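# Place upright loose cup inverted onto the empty fixture's plug

## Task

Find the loose cup whose open, wide end faces up. Set it on the plug of the fixture that has no cup, turned so the wide end faces down. Push it fully down onto the plug. Do not disturb the cups already on the other fixtures. Finish by releasing the cup.

## Robot and tools

Robot: two arms, left_arm and right_arm, each ending in a two-finger gripper. The names are labels only; in the scene frame left_arm sits on the +y side. Scene frame: origin on the table surface midway between the arms, +x reaching out over the table, +z up. Gripper frame: fingers extend along the gripper's +z and close along its y. The reported end_effector_position is the point between the finger pads, roughly 1 cm short of the tips. Reported hand positions can be slightly wrong, more so at long reach. Motions tend to finish a centimetre or more off target, usually low.

The result of every call: a state line, left_arm: ... | right_arm: ..., giving each gripper's position in metres and its quaternion as w,x,y,z in the scene frame. It also has camera images from cam_head_left, cam_head_right, cam_high, cam_low (504x504 each), cam_left_wrist and cam_right_wrist (616x616, fisheye), in that order. Other lines:
- Hand target: the pose the controller is currently steering that gripper toward.
- grip_measured: the finger opening on the command scale. The last entry in Joint positions is the opening in metres.
- pose unreachable: a clearance check altered or blocked that arm's command.
- FAULT or OVER-TEMPERATURE FAULT: that arm stopped.
- MOTOR HOT: a motor has passed 75 °C.
Calibration for each camera (K, distortion, T_world_to_cam) is supplied; a result lists any camera whose numbers changed.

Row format, shared by execute_actions and move: one flat list of 16 numbers covering both arms. The order is left_arm x, y, z, qw, qx, qy, qz, opening, then the same eight for right_arm. Fill in both halves even if only one arm moves. x, y, z is an absolute target position in metres and the quaternion an absolute target orientation, w first, both in the scene frame. Opening runs from -1 (closed) to +1 (fully open, 0.094 m). To keep a gripper's orientation, repeat the same target quaternion in every row rather than copying the reported one, which drifts. To hold an arm still, resend its whole pose from the last result before it stopped, plus the opening it should keep.

execute_actions(actions): a list of at most 15 actions. Each action is a table of at most 15 rows, one row per 1/30 s control step; if there are fewer rows, the last one holds for the remaining steps. An empty list just returns the state and images. Per control step the command is clipped to within 70 mm and 16 degrees of the measured pose, so a distant target may need several actions. If the reach is not possible, position takes priority over orientation. An action is rejected for both arms if any target lies over 0.6 m from that gripper's current position along any of the gripper's own axes. If the first action fails this check against the latest reported state, or any action is malformed, nothing runs.

move(target, speed, blocking): target is one 16-number row as above. Each gripper follows a straight line to its absolute pose, turning the shorter way round, and both paths finish together in 0.5 to 10 s; longer paths are cut off at 10 s. speed is the top path speed in m/s, from 0.002 to 0.5 (default 0.25); turning is capped at twice that value in rad/s. Openings are applied when the move begins. Paths ignore obstacles and the other arm, and grippers may lag, stray or exceed speed, especially near full arm extension. The move: line reports the ending (done, off_target, moving, held, fault) and active limits (paced: the pose was clipped; held: a check blocked steps, after which the arm may speed up). Each gripper's distance from its pose is also given. With blocking=false the call returns after 0.5 s while motion continues. Poll it with wait(0), and call wait or stop before sending anything new.

wait(seconds): 0 to 10 s; arms keep their last command, and it returns early if a running move ends. stop(): brakes the current move; braking needs room, and the fingers keep moving. zoom_image(camera, region): region is [x0, y0, x1, y1] in that camera's pixels, origin at top-left, at most 504 by 504. finished_scene(scene): pass the current scene's number to end it; this cannot be undone, and the cup must already be seated and released.

Gripping: finger commands track grip_measured except near ±1. To hold, command about 0.03 below grip_measured; a smaller gap gives a gentler grip. Each pad pushes at most roughly 50 to 62 N, and a brief spike at contact is possible. Readings may be off by about 1 mm per gripper.

Suggested order: inspect the images to find the empty fixture and the upright loose cup. Approach and grasp the cup, lift it clear, and flip it so its wide end faces down. Center it over the bare plug, lower it slowly until fully seated, open the gripper, and retract.

Avoid: knocking anything off the table (fails the task); bumping the cups already on fixtures; letting the arms collide or push on each other; dropping or slamming the cup; fast or deep presses past contact. Holding loads heats motors: 90 °C pauses the arm for 10 s, and 100 °C makes it go limp and fall. Occasional tugs on held parts or pushes on loose objects may happen, so recheck the scene before finishing.

Each tool is called after "Call:" as a command line: name --argument value for each argument, lists and objects as JSON in quotes; but a table of rows of numbers goes row by row, as --pt "numbers of a row", without its own name.

## Session

I'll start by looking at the current scene.

Call:
execute_actions --actions '[]'

Scene clock: 0.00 s.
left_arm: end_effector_position=(+0.1514, +0.5389, +0.2109) grip_measured=+1.000 end_effector_quat_wxyz=(-0.155, +0.875, -0.379, +0.257) | right_arm: end_effector_position=(+0.2601, +0.1748, +0.2375) grip_measured=+1.000 end_effector_quat_wxyz=(-0.402, +0.640, -0.592, -0.280)
Joint positions: left_arm=[ 1.653  1.398  1.35  -1.412  0.6   -0.813  0.094] | right_arm=[ 1.107  2.014  1.823 -0.398 -0.358 -0.447  0.094]
Joint velocities: left_arm=[-0.002  0.007  0.007  0.007  0.022 -0.037  0.   ] | right_arm=[ 0.002  0.002  0.002 -0.007  0.022 -0.037  0.   ]
Hand target (left_arm): +0.152, +0.540, +0.215; -0.165, +0.872, -0.384, +0.255
Hand target (right_arm): +0.259, +0.174, +0.248; -0.409, +0.639, -0.587, -0.283

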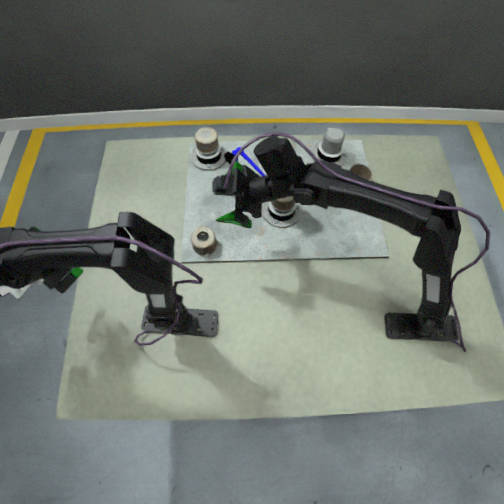

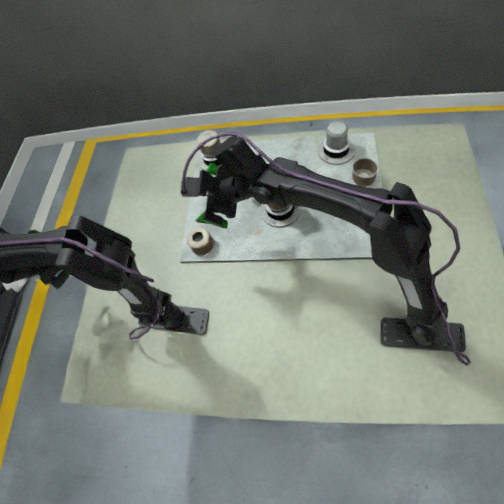

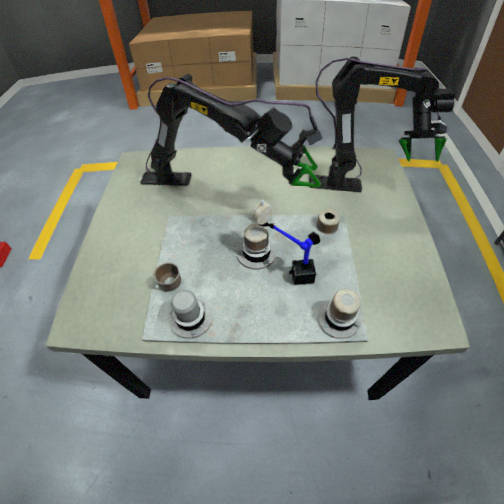

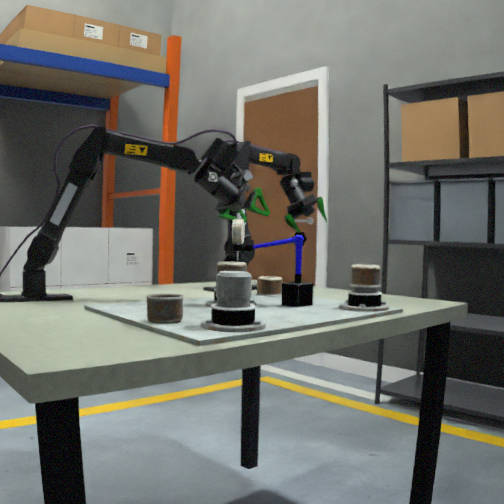

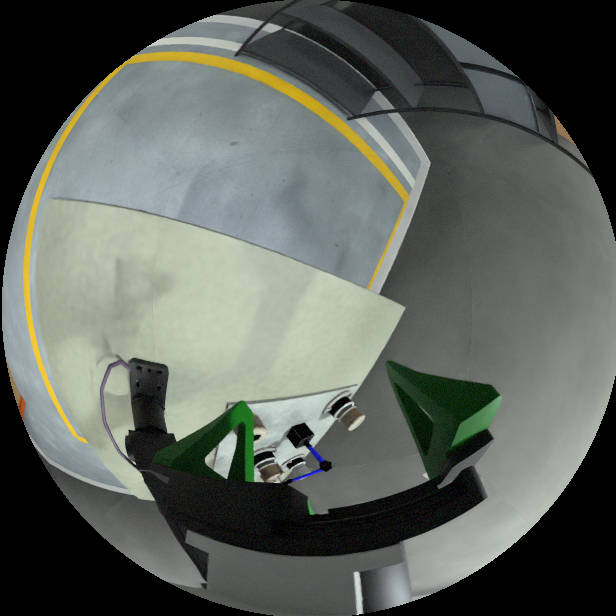

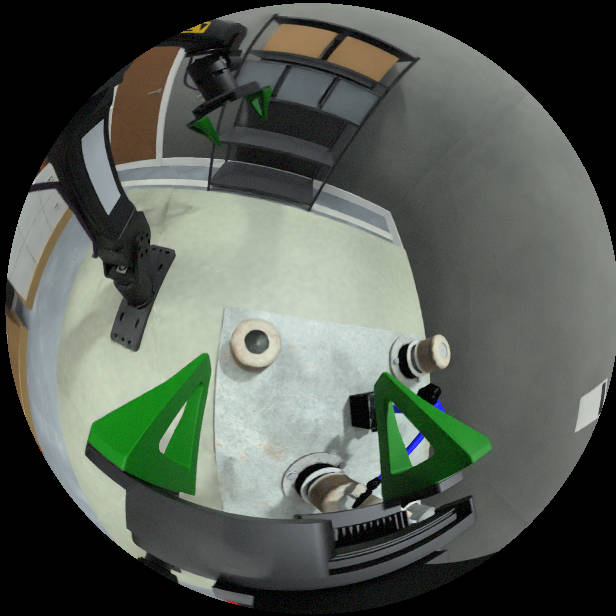

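Call:
zoom_image --camera "cam_high" --region '[130, 190, 380, 350]'

Call:
zoom_image --camera "cam_low" --region '[120, 200, 420, 350]'

Call:
zoom_image --camera "cam_head_right" --region '[280, 100, 400, 220]'

Region (130, 190, 380, 350) of cam_high's 504x504 image, scaled by 2.016, with more detail than that image has; it fills the top 323 rows of this view, and the rest is white.

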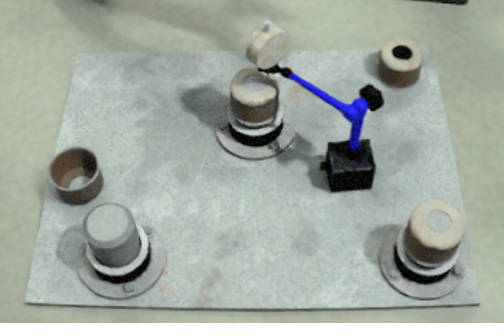

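Region (120, 200, 420, 350) of cam_low's 504x504 image, scaled by 1.680, with more detail than that image has.

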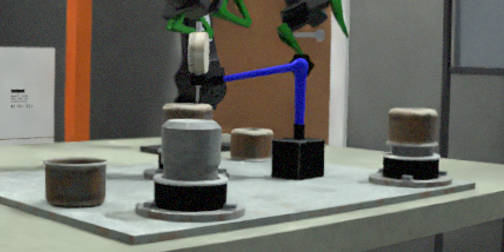

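Region (280, 100, 400, 220) of cam_head_right's 504x504 image, scaled by 4.200, with more detail than that image has.

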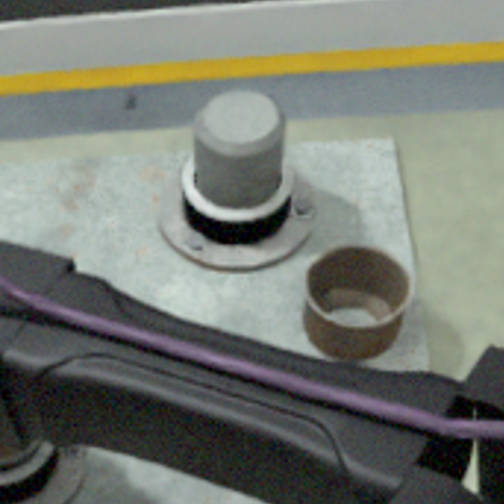

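Call:
move --target '[0.1514, 0.5389, 0.2109, -0.155, 0.875, -0.379, 0.257, 1, 0.47, -0.23, 0.25, 0, 0, 1, 0, 1]' --speed 0.3

Scene clock: 25.00 s.
left_arm: end_effector_position=(+0.1514, +0.5389, +0.2109) grip_measured=+1.000 end_effector_quat_wxyz=(-0.155, +0.876, -0.379, +0.257) | right_arm: end_effector_position=(+0.4754, -0.2242, +0.2400) grip_measured=+1.000 end_effector_quat_wxyz=(+0.186, -0.003, +0.981, +0.063)
Joint positions: left_arm=[ 1.653  1.398  1.35  -1.412  0.6   -0.814  0.094] | right_arm=[ 0.349  2.265  2.652 -1.563 -0.03   0.251  0.094]
Joint velocities: left_arm=[-0.012 -0.012 -0.007 -0.037  0.022  0.022  0.   ] | right_arm=[-0.012 -0.012 -0.007  0.007  0.007  0.037  0.   ]
Hand target (left_arm): +0.151, +0.539, +0.211; -0.155, +0.875, -0.379, +0.257
Hand target (right_arm): +0.476, -0.225, +0.249; +0.198, +0.001, +0.978, +0.061
Off the commanded pose (left_arm): 0.000 m, 0 deg.
Off the commanded pose (right_arm): 0.013 m, 23 deg; orientation clipped at the last step of the last action.
joint sent to its limit (right arm) — the command would take joint 4 (wrist pitch) past its lower limit, so that joint was sent only as far as its limit.
move: off_target (right_arm); limits=paced
camera_calibration (this result's frames):
cam_left_wrist: T_world_to_cam=[[0.730344, 0.380678, 0.567171, -0.429547], [0.127763, -0.891789, 0.434038, 0.423363], [0.671025, -0.244534, -0.699949, 0.293069], [0, 0, 0, 1]] pos_world=[0.0629702, 0.612735, 0.265004]
cam_right_wrist: T_world_to_cam=[[0.191005, -0.981302, 0.0237266, -0.323188], [-0.968305, -0.184402, 0.168468, 0.419657], [-0.160943, -0.0551529, -0.985421, 0.39814], [0, 0, 0, 1]] pos_world=[0.532165, -0.217801, 0.329305]

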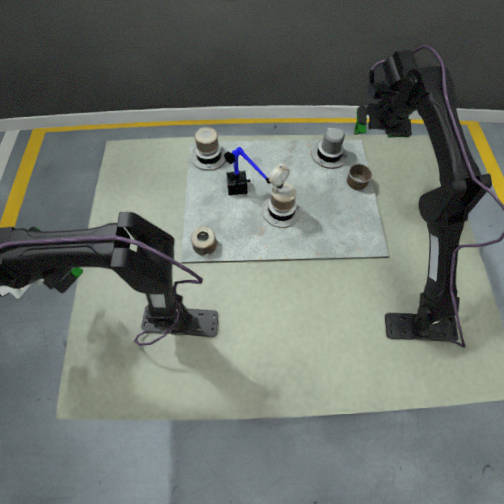

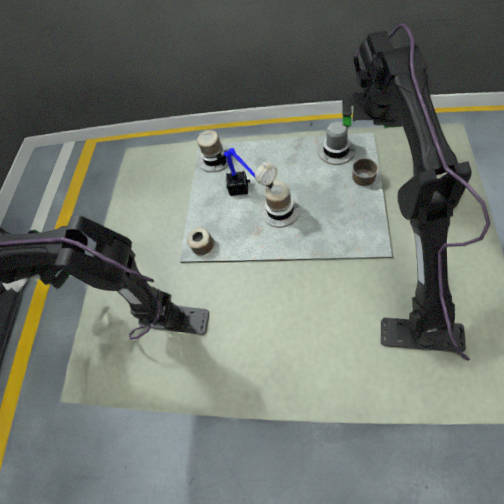

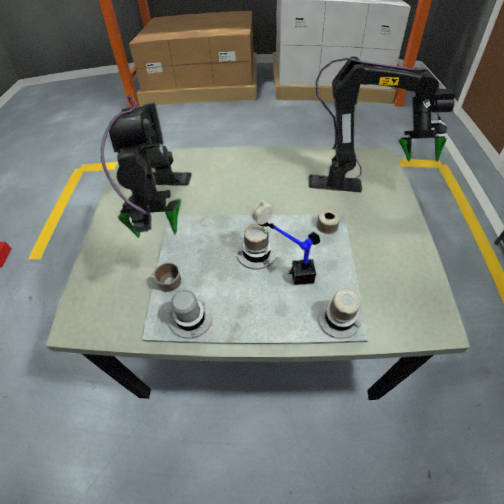

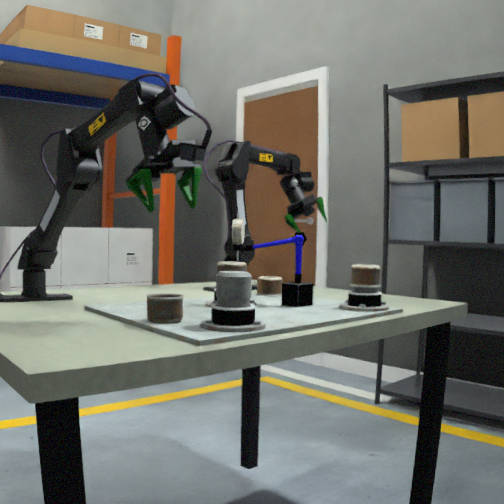

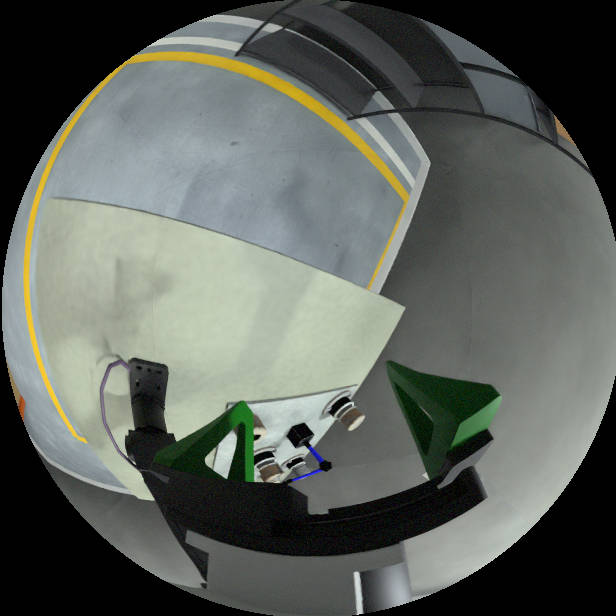

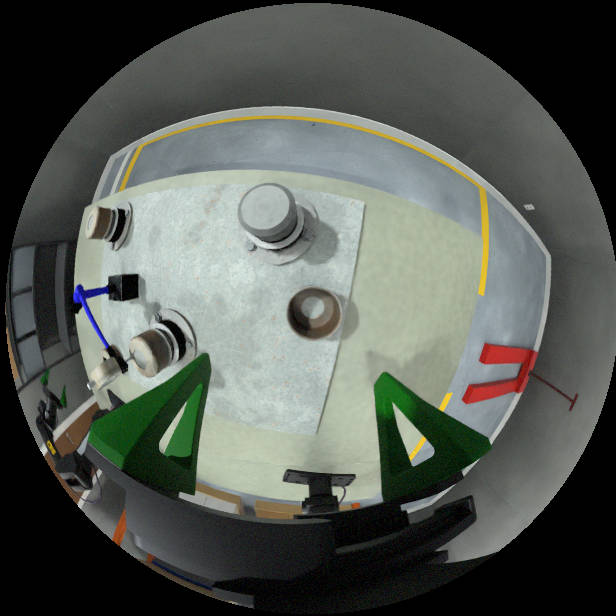

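Call:
move --target '[0.1514, 0.5389, 0.2109, -0.155, 0.875, -0.379, 0.257, 1, 0.478, -0.236, 0.13, 0, 0, 1, 0, 1]' --speed 0.2

Scene clock: 29.07 s.
left_arm: end_effector_position=(+0.1514, +0.5389, +0.2109) grip_measured=+1.000 end_effector_quat_wxyz=(-0.155, +0.876, -0.378, +0.257) | right_arm: end_effector_position=(+0.4817, -0.2291, +0.1304) grip_measured=+1.000 end_effector_quat_wxyz=(+0.064, +0.002, +0.998, +0.025)
Joint positions: left_arm=[ 1.653  1.398  1.35  -1.412  0.6   -0.815  0.094] | right_arm=[ 0.34   2.458  2.587 -1.564 -0.018  0.249  0.094]
Joint velocities: left_arm=[ 0.007 -0.002  0.002 -0.022 -0.081 -0.022  0.   ] | right_arm=[-0.012 -0.022  0.002 -0.037 -0.007  0.022  0.   ]
Hand target (left_arm): +0.151, +0.539, +0.211; -0.155, +0.875, -0.379, +0.257
Hand target (right_arm): +0.478, -0.236, +0.130; +0.057, +0.003, +0.998, +0.017
Off the commanded pose (left_arm): 0.000 m, 0 deg.
Off the commanded pose (right_arm): 0.008 m, 8 deg.
joint sent to its limit (right arm) — the command would take joint 4 (wrist pitch) past its lower limit, so that joint was sent only as far as its limit.
move: off_target (right_arm)
camera_calibration (this result's frames):
cam_left_wrist: T_world_to_cam=[[0.730072, 0.38138, 0.567049, -0.429859], [0.128295, -0.891521, 0.434431, 0.423055], [0.671219, -0.244417, -0.699804, 0.292946], [0, 0, 0, 1]] pos_world=[0.0629209, 0.612703, 0.264967]
cam_right_wrist: T_world_to_cam=[[0.19027, -0.980438, 0.0503789, -0.329524], [-0.897813, -0.153017, 0.412937, 0.384665], [-0.397151, -0.1238, -0.909365, 0.379024], [0, 0, 0, 1]] pos_world=[0.558586, -0.217295, 0.20243]

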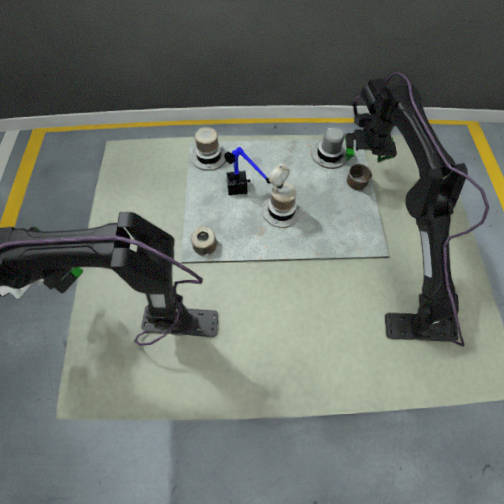

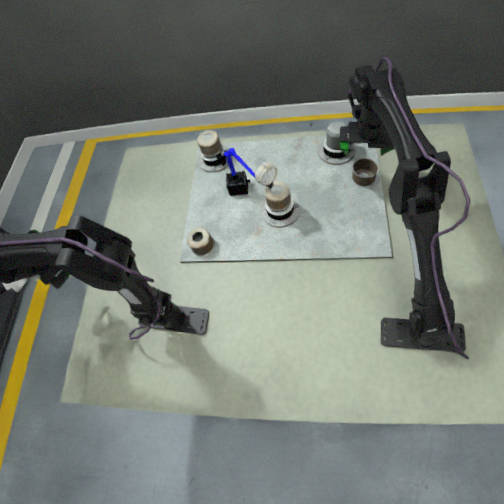

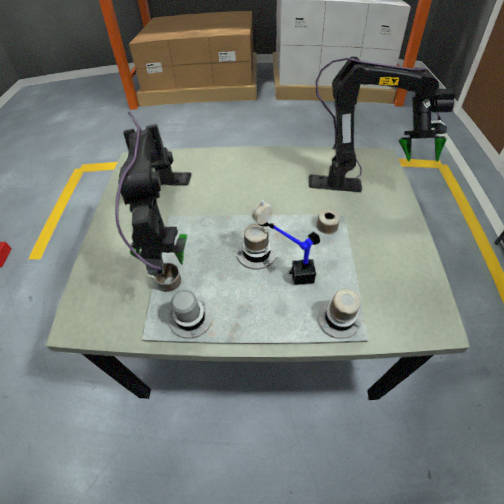

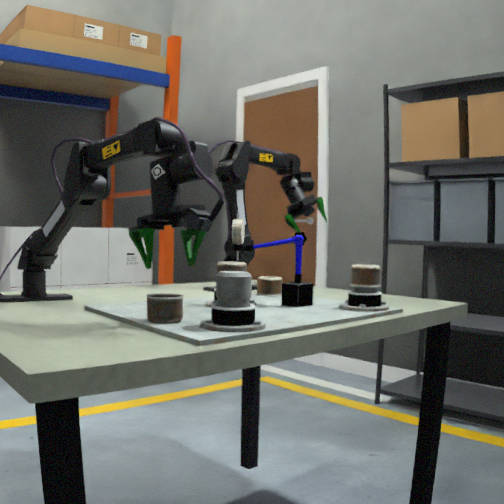

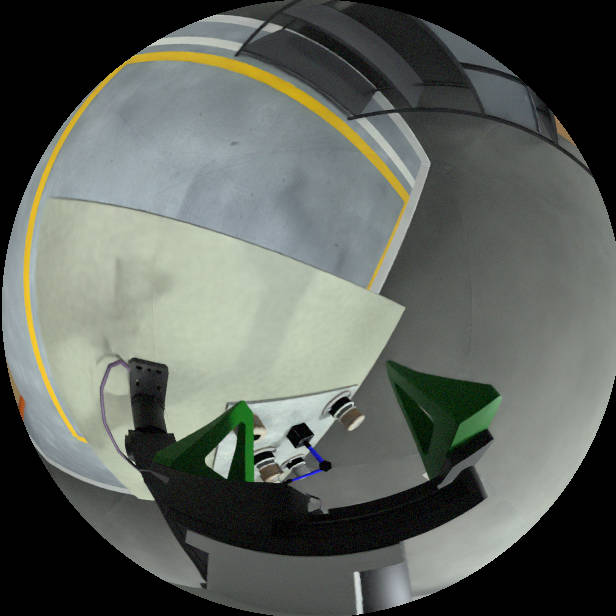

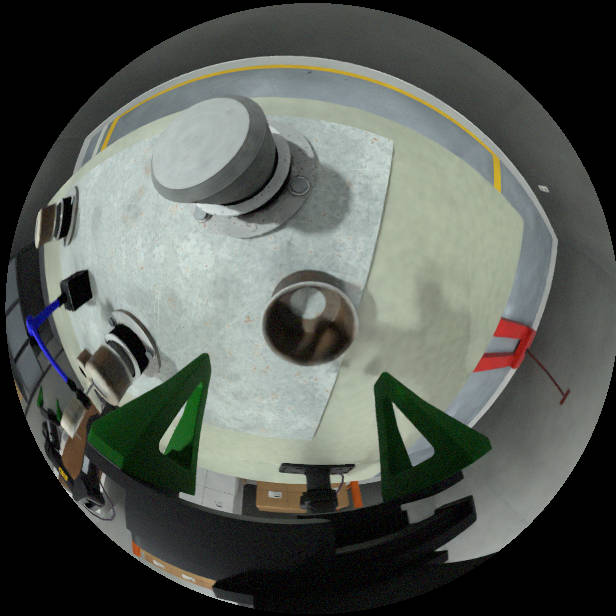

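Call:
move --target '[0.1514, 0.5389, 0.2109, -0.155, 0.875, -0.379, 0.257, 1, 0.482, -0.237, 0.085, 0, 0.2164, 0.9763, 0, 1]' --speed 0.15

Scene clock: 34.07 s.
left_arm: end_effector_position=(+0.1514, +0.5389, +0.2109) grip_measured=+1.000 end_effector_quat_wxyz=(-0.155, +0.876, -0.378, +0.257) | right_arm: end_effector_position=(+0.4806, -0.2302, +0.0815) grip_measured=+1.000 end_effector_quat_wxyz=(+0.012, +0.207, +0.978, +0.013)
Joint positions: left_arm=[ 1.653  1.398  1.35  -1.412  0.6   -0.816  0.094] | right_arm=[ 0.34   2.561  2.587 -1.564 -0.014  0.661  0.094]
Joint velocities: left_arm=[-0.012 -0.017 -0.002 -0.022 -0.007 -0.037  0.   ] | right_arm=[-0.007  0.017 -0.012  0.066 -0.007  0.095  0.   ]
Hand target (left_arm): +0.151, +0.539, +0.211; -0.155, +0.875, -0.379, +0.257
Hand target (right_arm): +0.482, -0.237, +0.085; +0.016, +0.217, +0.976, +0.008
Off the commanded pose (left_arm): 0.000 m, 0 deg.
Off the commanded pose (right_arm): 0.008 m, 2 deg.
joint sent to its limit (right arm) — the command would take joint 4 (wrist pitch) past its lower limit, so that joint was sent only as far as its limit.
move: done
camera_calibration (this result's frames):
cam_left_wrist: T_world_to_cam=[[0.7298, 0.382082, 0.566926, -0.43017], [0.128827, -0.891253, 0.434824, 0.422747], [0.671413, -0.244299, -0.699659, 0.292823], [0, 0, 0, 1]] pos_world=[0.0628716, 0.612671, 0.26493]
cam_right_wrist: T_world_to_cam=[[-0.212385, -0.975983, 0.0484728, -0.133261], [-0.833714, 0.206854, 0.511989, 0.447678], [-0.509719, 0.0683261, -0.857623, 0.42807], [0, 0, 0, 1]] pos_world=[0.563128, -0.251912, 0.144376]

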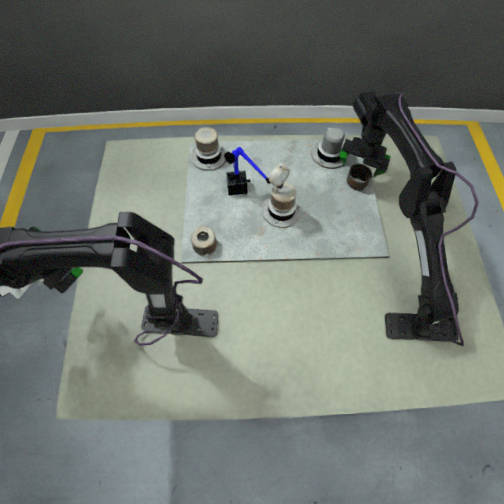

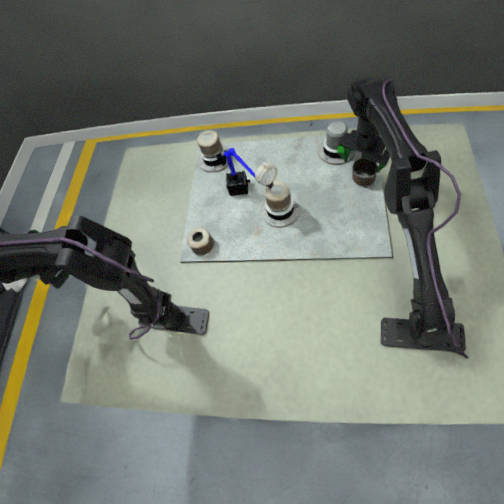

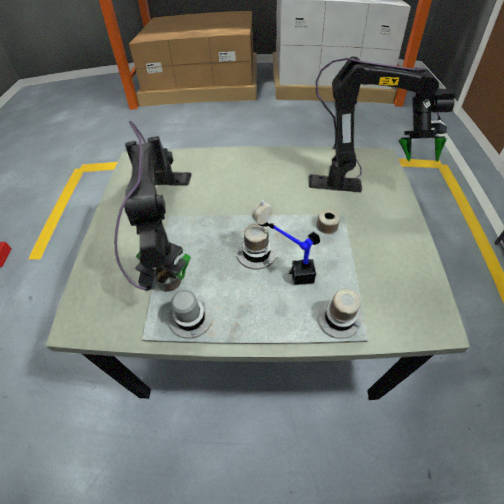

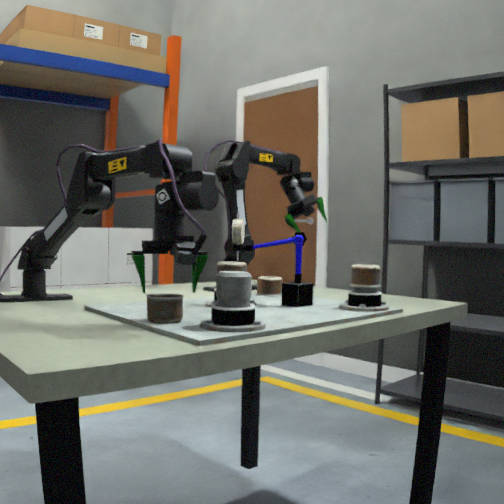

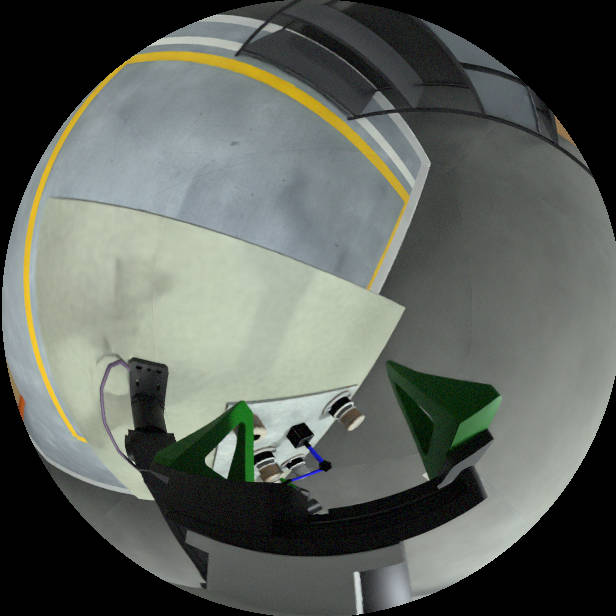

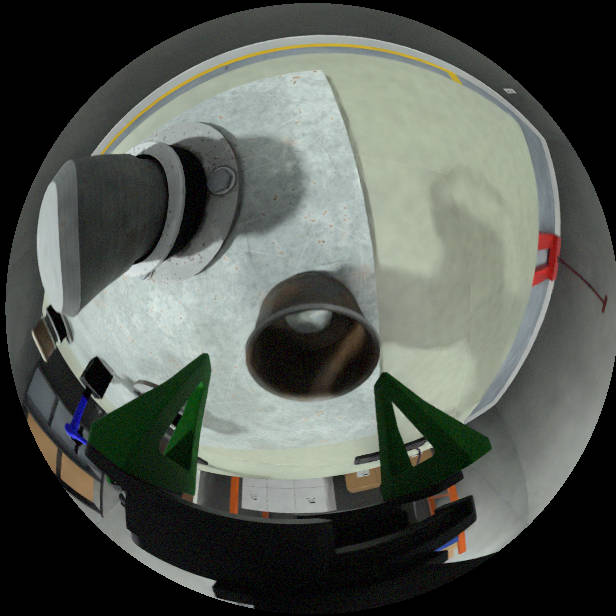

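Call:
move --target '[0.1514, 0.5389, 0.2109, -0.155, 0.875, -0.379, 0.257, 1, 0.481, -0.247, 0.085, 0, 0.2164, 0.9763, 0, 1]' --speed 0.1

Scene clock: 35.73 s.
left_arm: end_effector_position=(+0.1514, +0.5389, +0.2109) grip_measured=+1.000 end_effector_quat_wxyz=(-0.155, +0.876, -0.378, +0.257) | right_arm: end_effector_position=(+0.4835, -0.2422, +0.0815) grip_measured=+1.000 end_effector_quat_wxyz=(+0.012, +0.218, +0.976, +0.013)
Joint positions: left_arm=[ 1.653  1.398  1.35  -1.412  0.6   -0.816  0.094] | right_arm=[ 0.315  2.561  2.587 -1.564 -0.013  0.659  0.094]
Joint velocities: left_arm=[-0.002 -0.002 -0.007  0.022 -0.022 -0.037  0.   ] | right_arm=[ 0.017 -0.007  0.017 -0.037  0.022  0.007  0.   ]
Hand target (left_arm): +0.151, +0.539, +0.211; -0.155, +0.875, -0.379, +0.257
Hand target (right_arm): +0.481, -0.247, +0.085; +0.012, +0.216, +0.976, +0.006
Off the commanded pose (left_arm): 0.000 m, 0 deg.
Off the commanded pose (right_arm): 0.006 m, 2 deg.
joint sent to its limit (right arm) — the command would take joint 4 (wrist pitch) past its lower limit, so that joint was sent only as far as its limit.
move: done
camera_calibration (this result's frames):
cam_left_wrist: T_world_to_cam=[[0.729664, 0.382433, 0.566865, -0.430325], [0.129093, -0.891118, 0.435021, 0.422593], [0.67151, -0.244241, -0.699586, 0.292761], [0, 0, 0, 1]] pos_world=[0.0628469, 0.612655, 0.264911]
cam_right_wrist: T_world_to_cam=[[-0.234331, -0.97091, 0.04921, -0.132566], [-0.82895, 0.226001, 0.51163, 0.454944], [-0.507868, 0.0790983, -0.857795, 0.432096], [0, 0, 0, 1]] pos_world=[0.565509, -0.265705, 0.144411]

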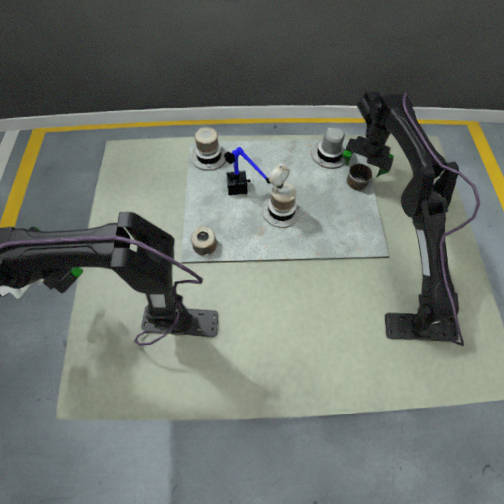

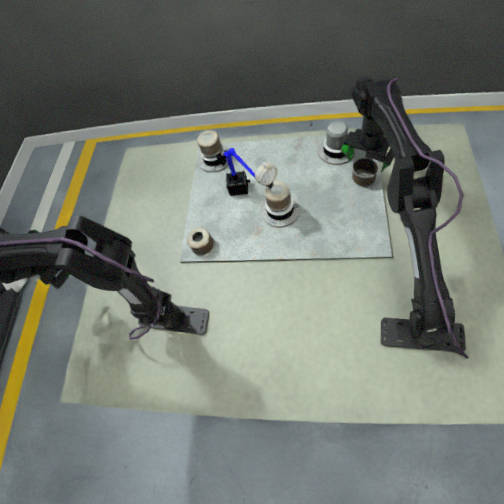

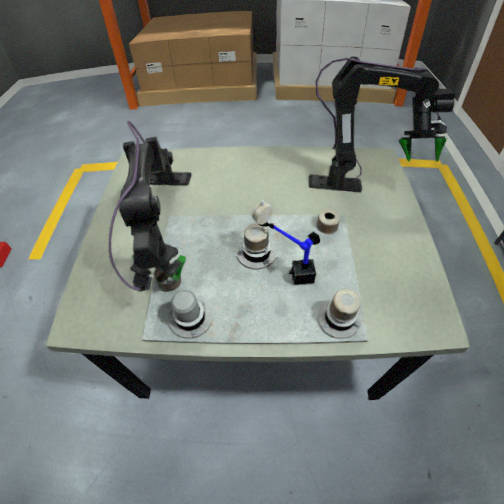

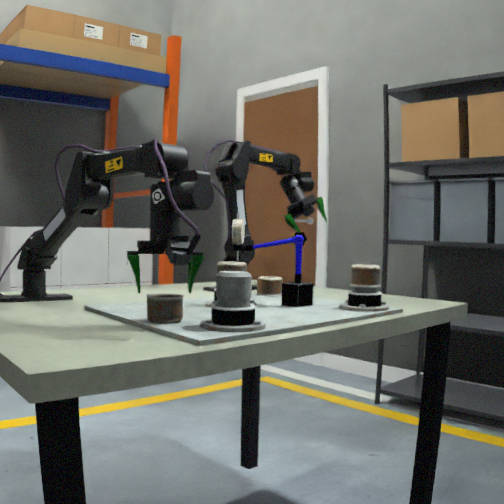

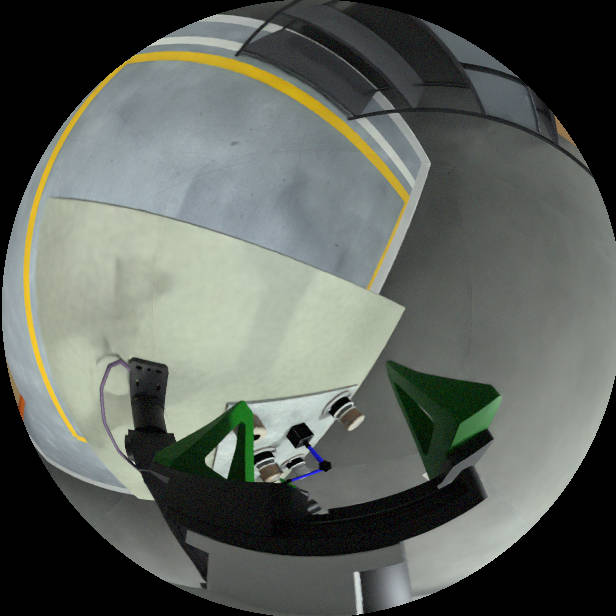

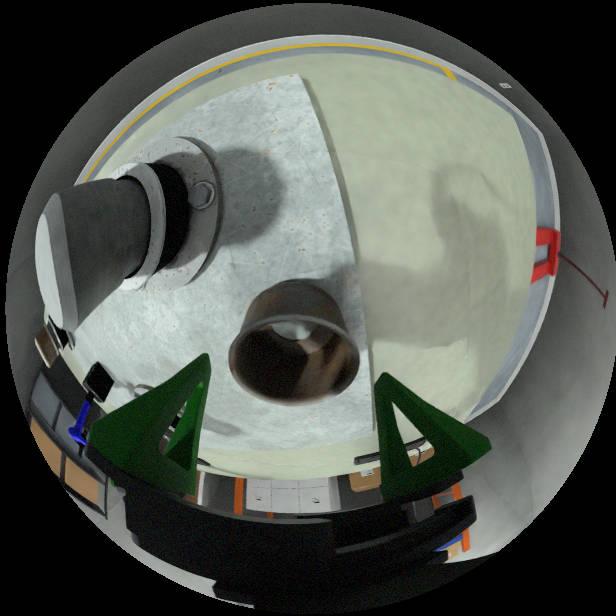

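Call:
move --target '[0.1514, 0.5389, 0.2109, -0.155, 0.875, -0.379, 0.257, 1, 0.481, -0.247, 0.043, 0, 0.2164, 0.9763, 0, 1]' --speed 0.1

Scene clock: 37.60 s.
left_arm: end_effector_position=(+0.1514, +0.5389, +0.2109) grip_measured=+1.000 end_effector_quat_wxyz=(-0.155, +0.876, -0.378, +0.257) | right_arm: end_effector_position=(+0.4804, -0.2428, +0.0403) grip_measured=+1.000 end_effector_quat_wxyz=(-0.007, +0.218, +0.976, +0.004)
Joint positions: left_arm=[ 1.653  1.398  1.35  -1.412  0.6   -0.816  0.094] | right_arm=[ 0.315  2.561  2.421 -1.441 -0.013  0.659  0.094]
Joint velocities: left_arm=[-0.002 -0.007 -0.002 -0.007  0.022 -0.007  0.   ] | right_arm=[-0.002 -0.032  0.007  0.022 -0.037 -0.022  0.   ]
Hand target (left_arm): +0.151, +0.539, +0.211; -0.155, +0.875, -0.379, +0.257
Hand target (right_arm): +0.481, -0.247, +0.043; -0.001, +0.217, +0.976, -0.000
Off the commanded pose (left_arm): 0.000 m, 0 deg.
Off the commanded pose (right_arm): 0.005 m, 1 deg.
move: done
camera_calibration (this result's frames):
cam_left_wrist: T_world_to_cam=[[0.729528, 0.382784, 0.566804, -0.430481], [0.129359, -0.890984, 0.435217, 0.422438], [0.671607, -0.244182, -0.699514, 0.2927], [0, 0, 0, 1]] pos_world=[0.0628223, 0.612639, 0.264893]
cam_right_wrist: T_world_to_cam=[[-0.231493, -0.970451, 0.0680888, -0.133911], [-0.806828, 0.230624, 0.543913, 0.462871], [-0.543544, 0.0709762, -0.836374, 0.40956], [0, 0, 0, 1]] pos_world=[0.565072, -0.265772, 0.0999014]

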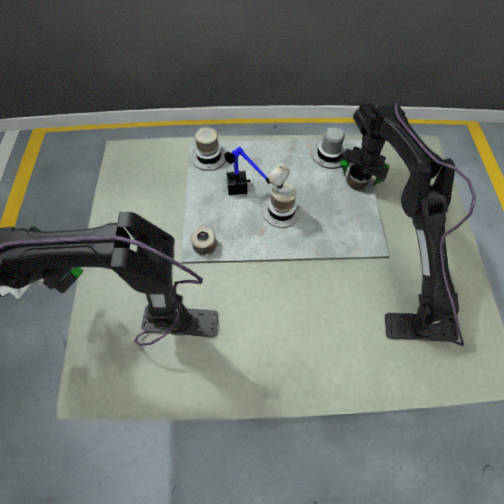

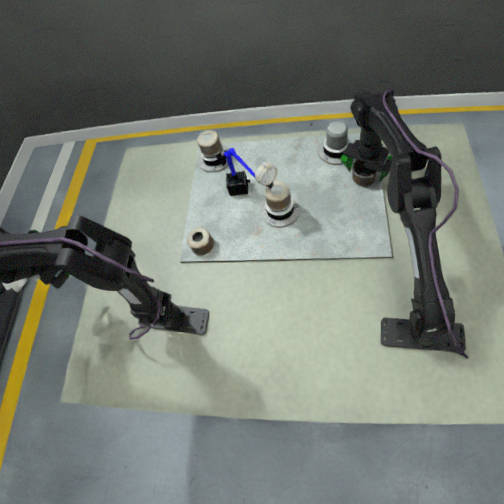

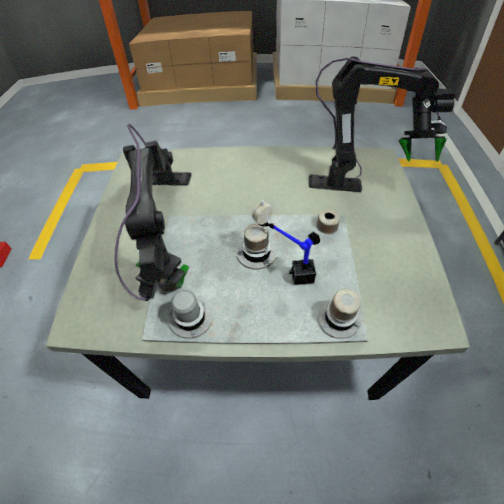

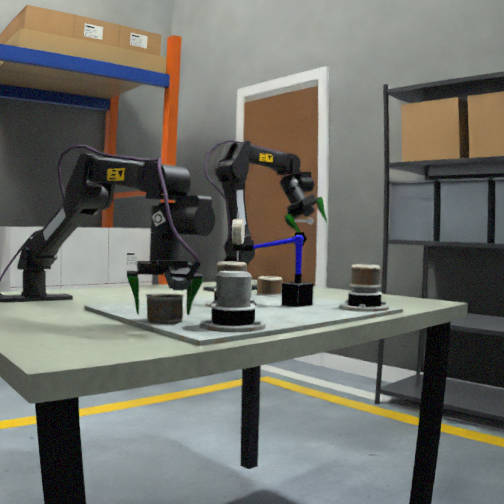

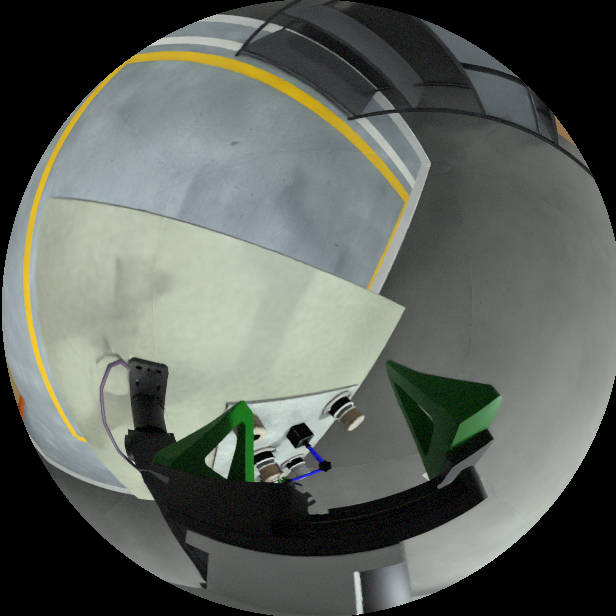

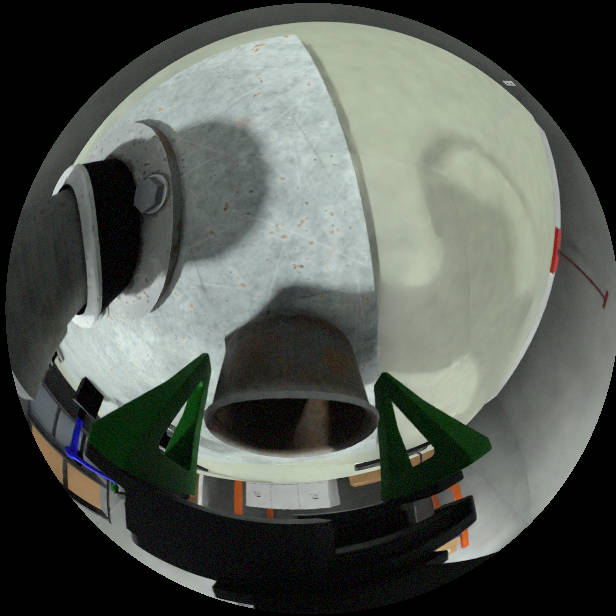

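Call:
move --target '[0.1514, 0.5389, 0.2109, -0.155, 0.875, -0.379, 0.257, 1, 0.481, -0.247, 0.043, 0, 0.2164, 0.9763, 0, 0.4]' --speed 0.1

Scene clock: 38.90 s.
left_arm: end_effector_position=(+0.1514, +0.5389, +0.2109) grip_measured=+1.000 end_effector_quat_wxyz=(-0.155, +0.876, -0.377, +0.257) | right_arm: end_effector_position=(+0.4812, -0.2424, +0.0403) grip_measured=+0.479 end_effector_quat_wxyz=(-0.006, +0.218, +0.976, +0.005)
Joint positions: left_arm=[ 1.653  1.398  1.35  -1.412  0.6   -0.817  0.094] | right_arm=[ 0.315  2.561  2.421 -1.438 -0.014  0.659  0.069]
Joint velocities: left_arm=[-0.027 -0.007 -0.007  0.007  0.037 -0.051  0.   ] | right_arm=[ 0.017 -0.002 -0.007 -0.051  0.022 -0.007 -0.   ]
Hand target (left_arm): +0.151, +0.539, +0.211; -0.155, +0.875, -0.379, +0.257
Hand target (right_arm): +0.481, -0.247, +0.043; -0.001, +0.216, +0.976, -0.000
Off the commanded pose (left_arm): 0.000 m, 0 deg.
Off the commanded pose (right_arm): 0.005 m, 1 deg.
move: done
camera_calibration (this result's frames):
cam_left_wrist: T_world_to_cam=[[0.729391, 0.383135, 0.566742, -0.430636], [0.129625, -0.890849, 0.435414, 0.422284], [0.671704, -0.244123, -0.699441, 0.292638], [0, 0, 0, 1]] pos_world=[0.0627976, 0.612623, 0.264874]
cam_right_wrist: T_world_to_cam=[[-0.231707, -0.970597, 0.0652211, -0.133111], [-0.808465, 0.229422, 0.541987, 0.463968], [-0.541014, 0.0728535, -0.837852, 0.409242], [0, 0, 0, 1]] pos_world=[0.565665, -0.265456, 0.100101]

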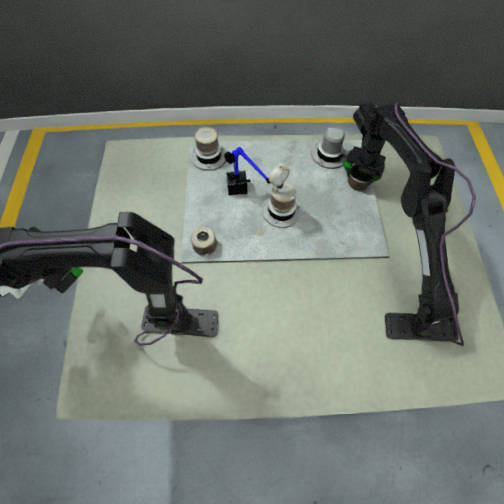

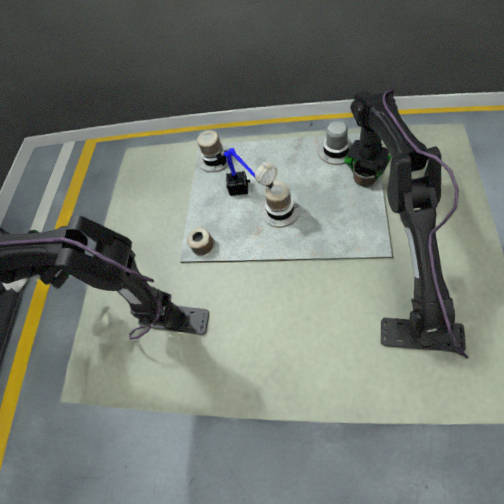

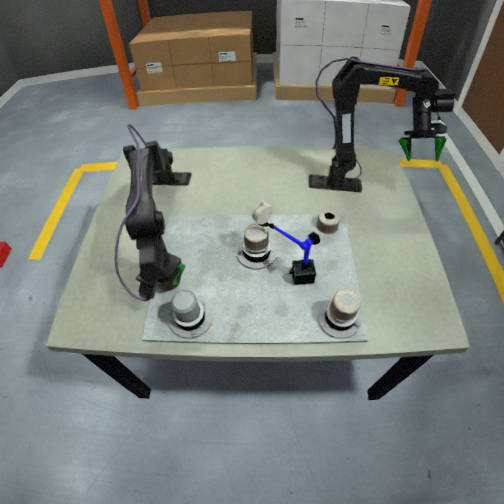

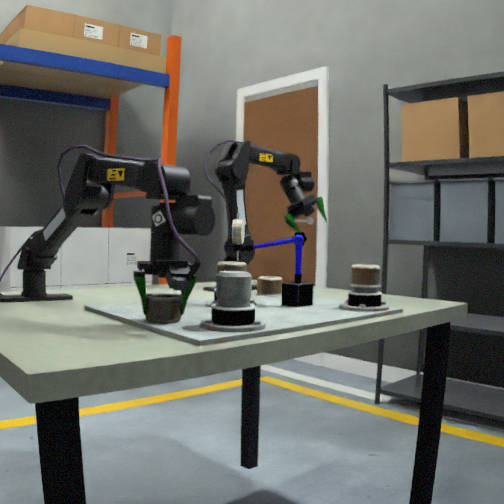

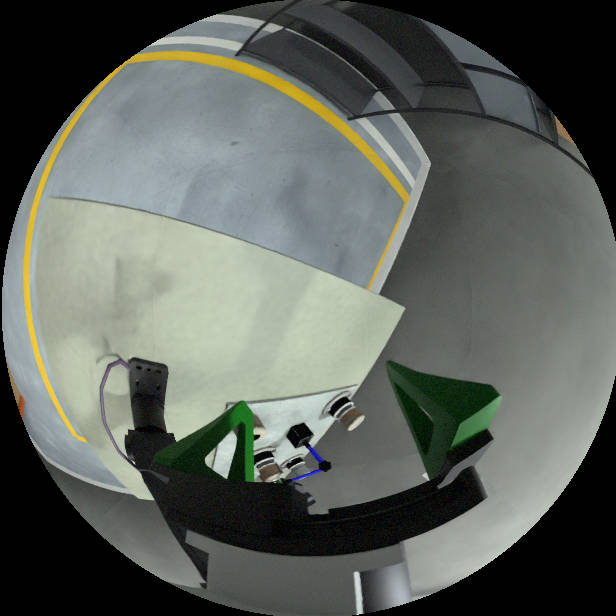

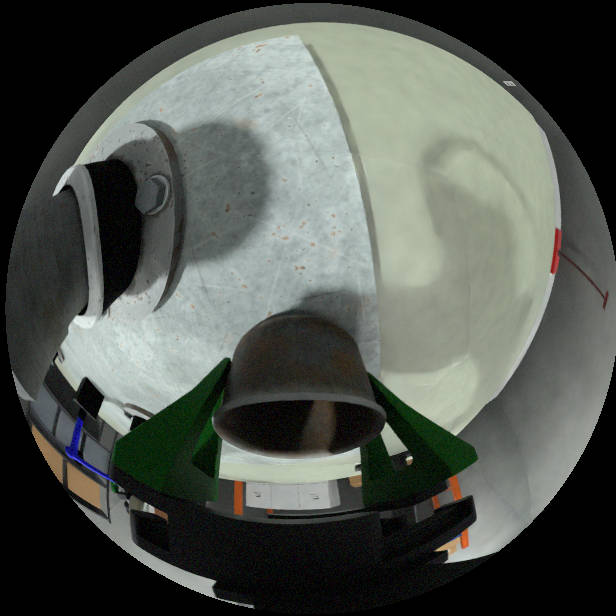

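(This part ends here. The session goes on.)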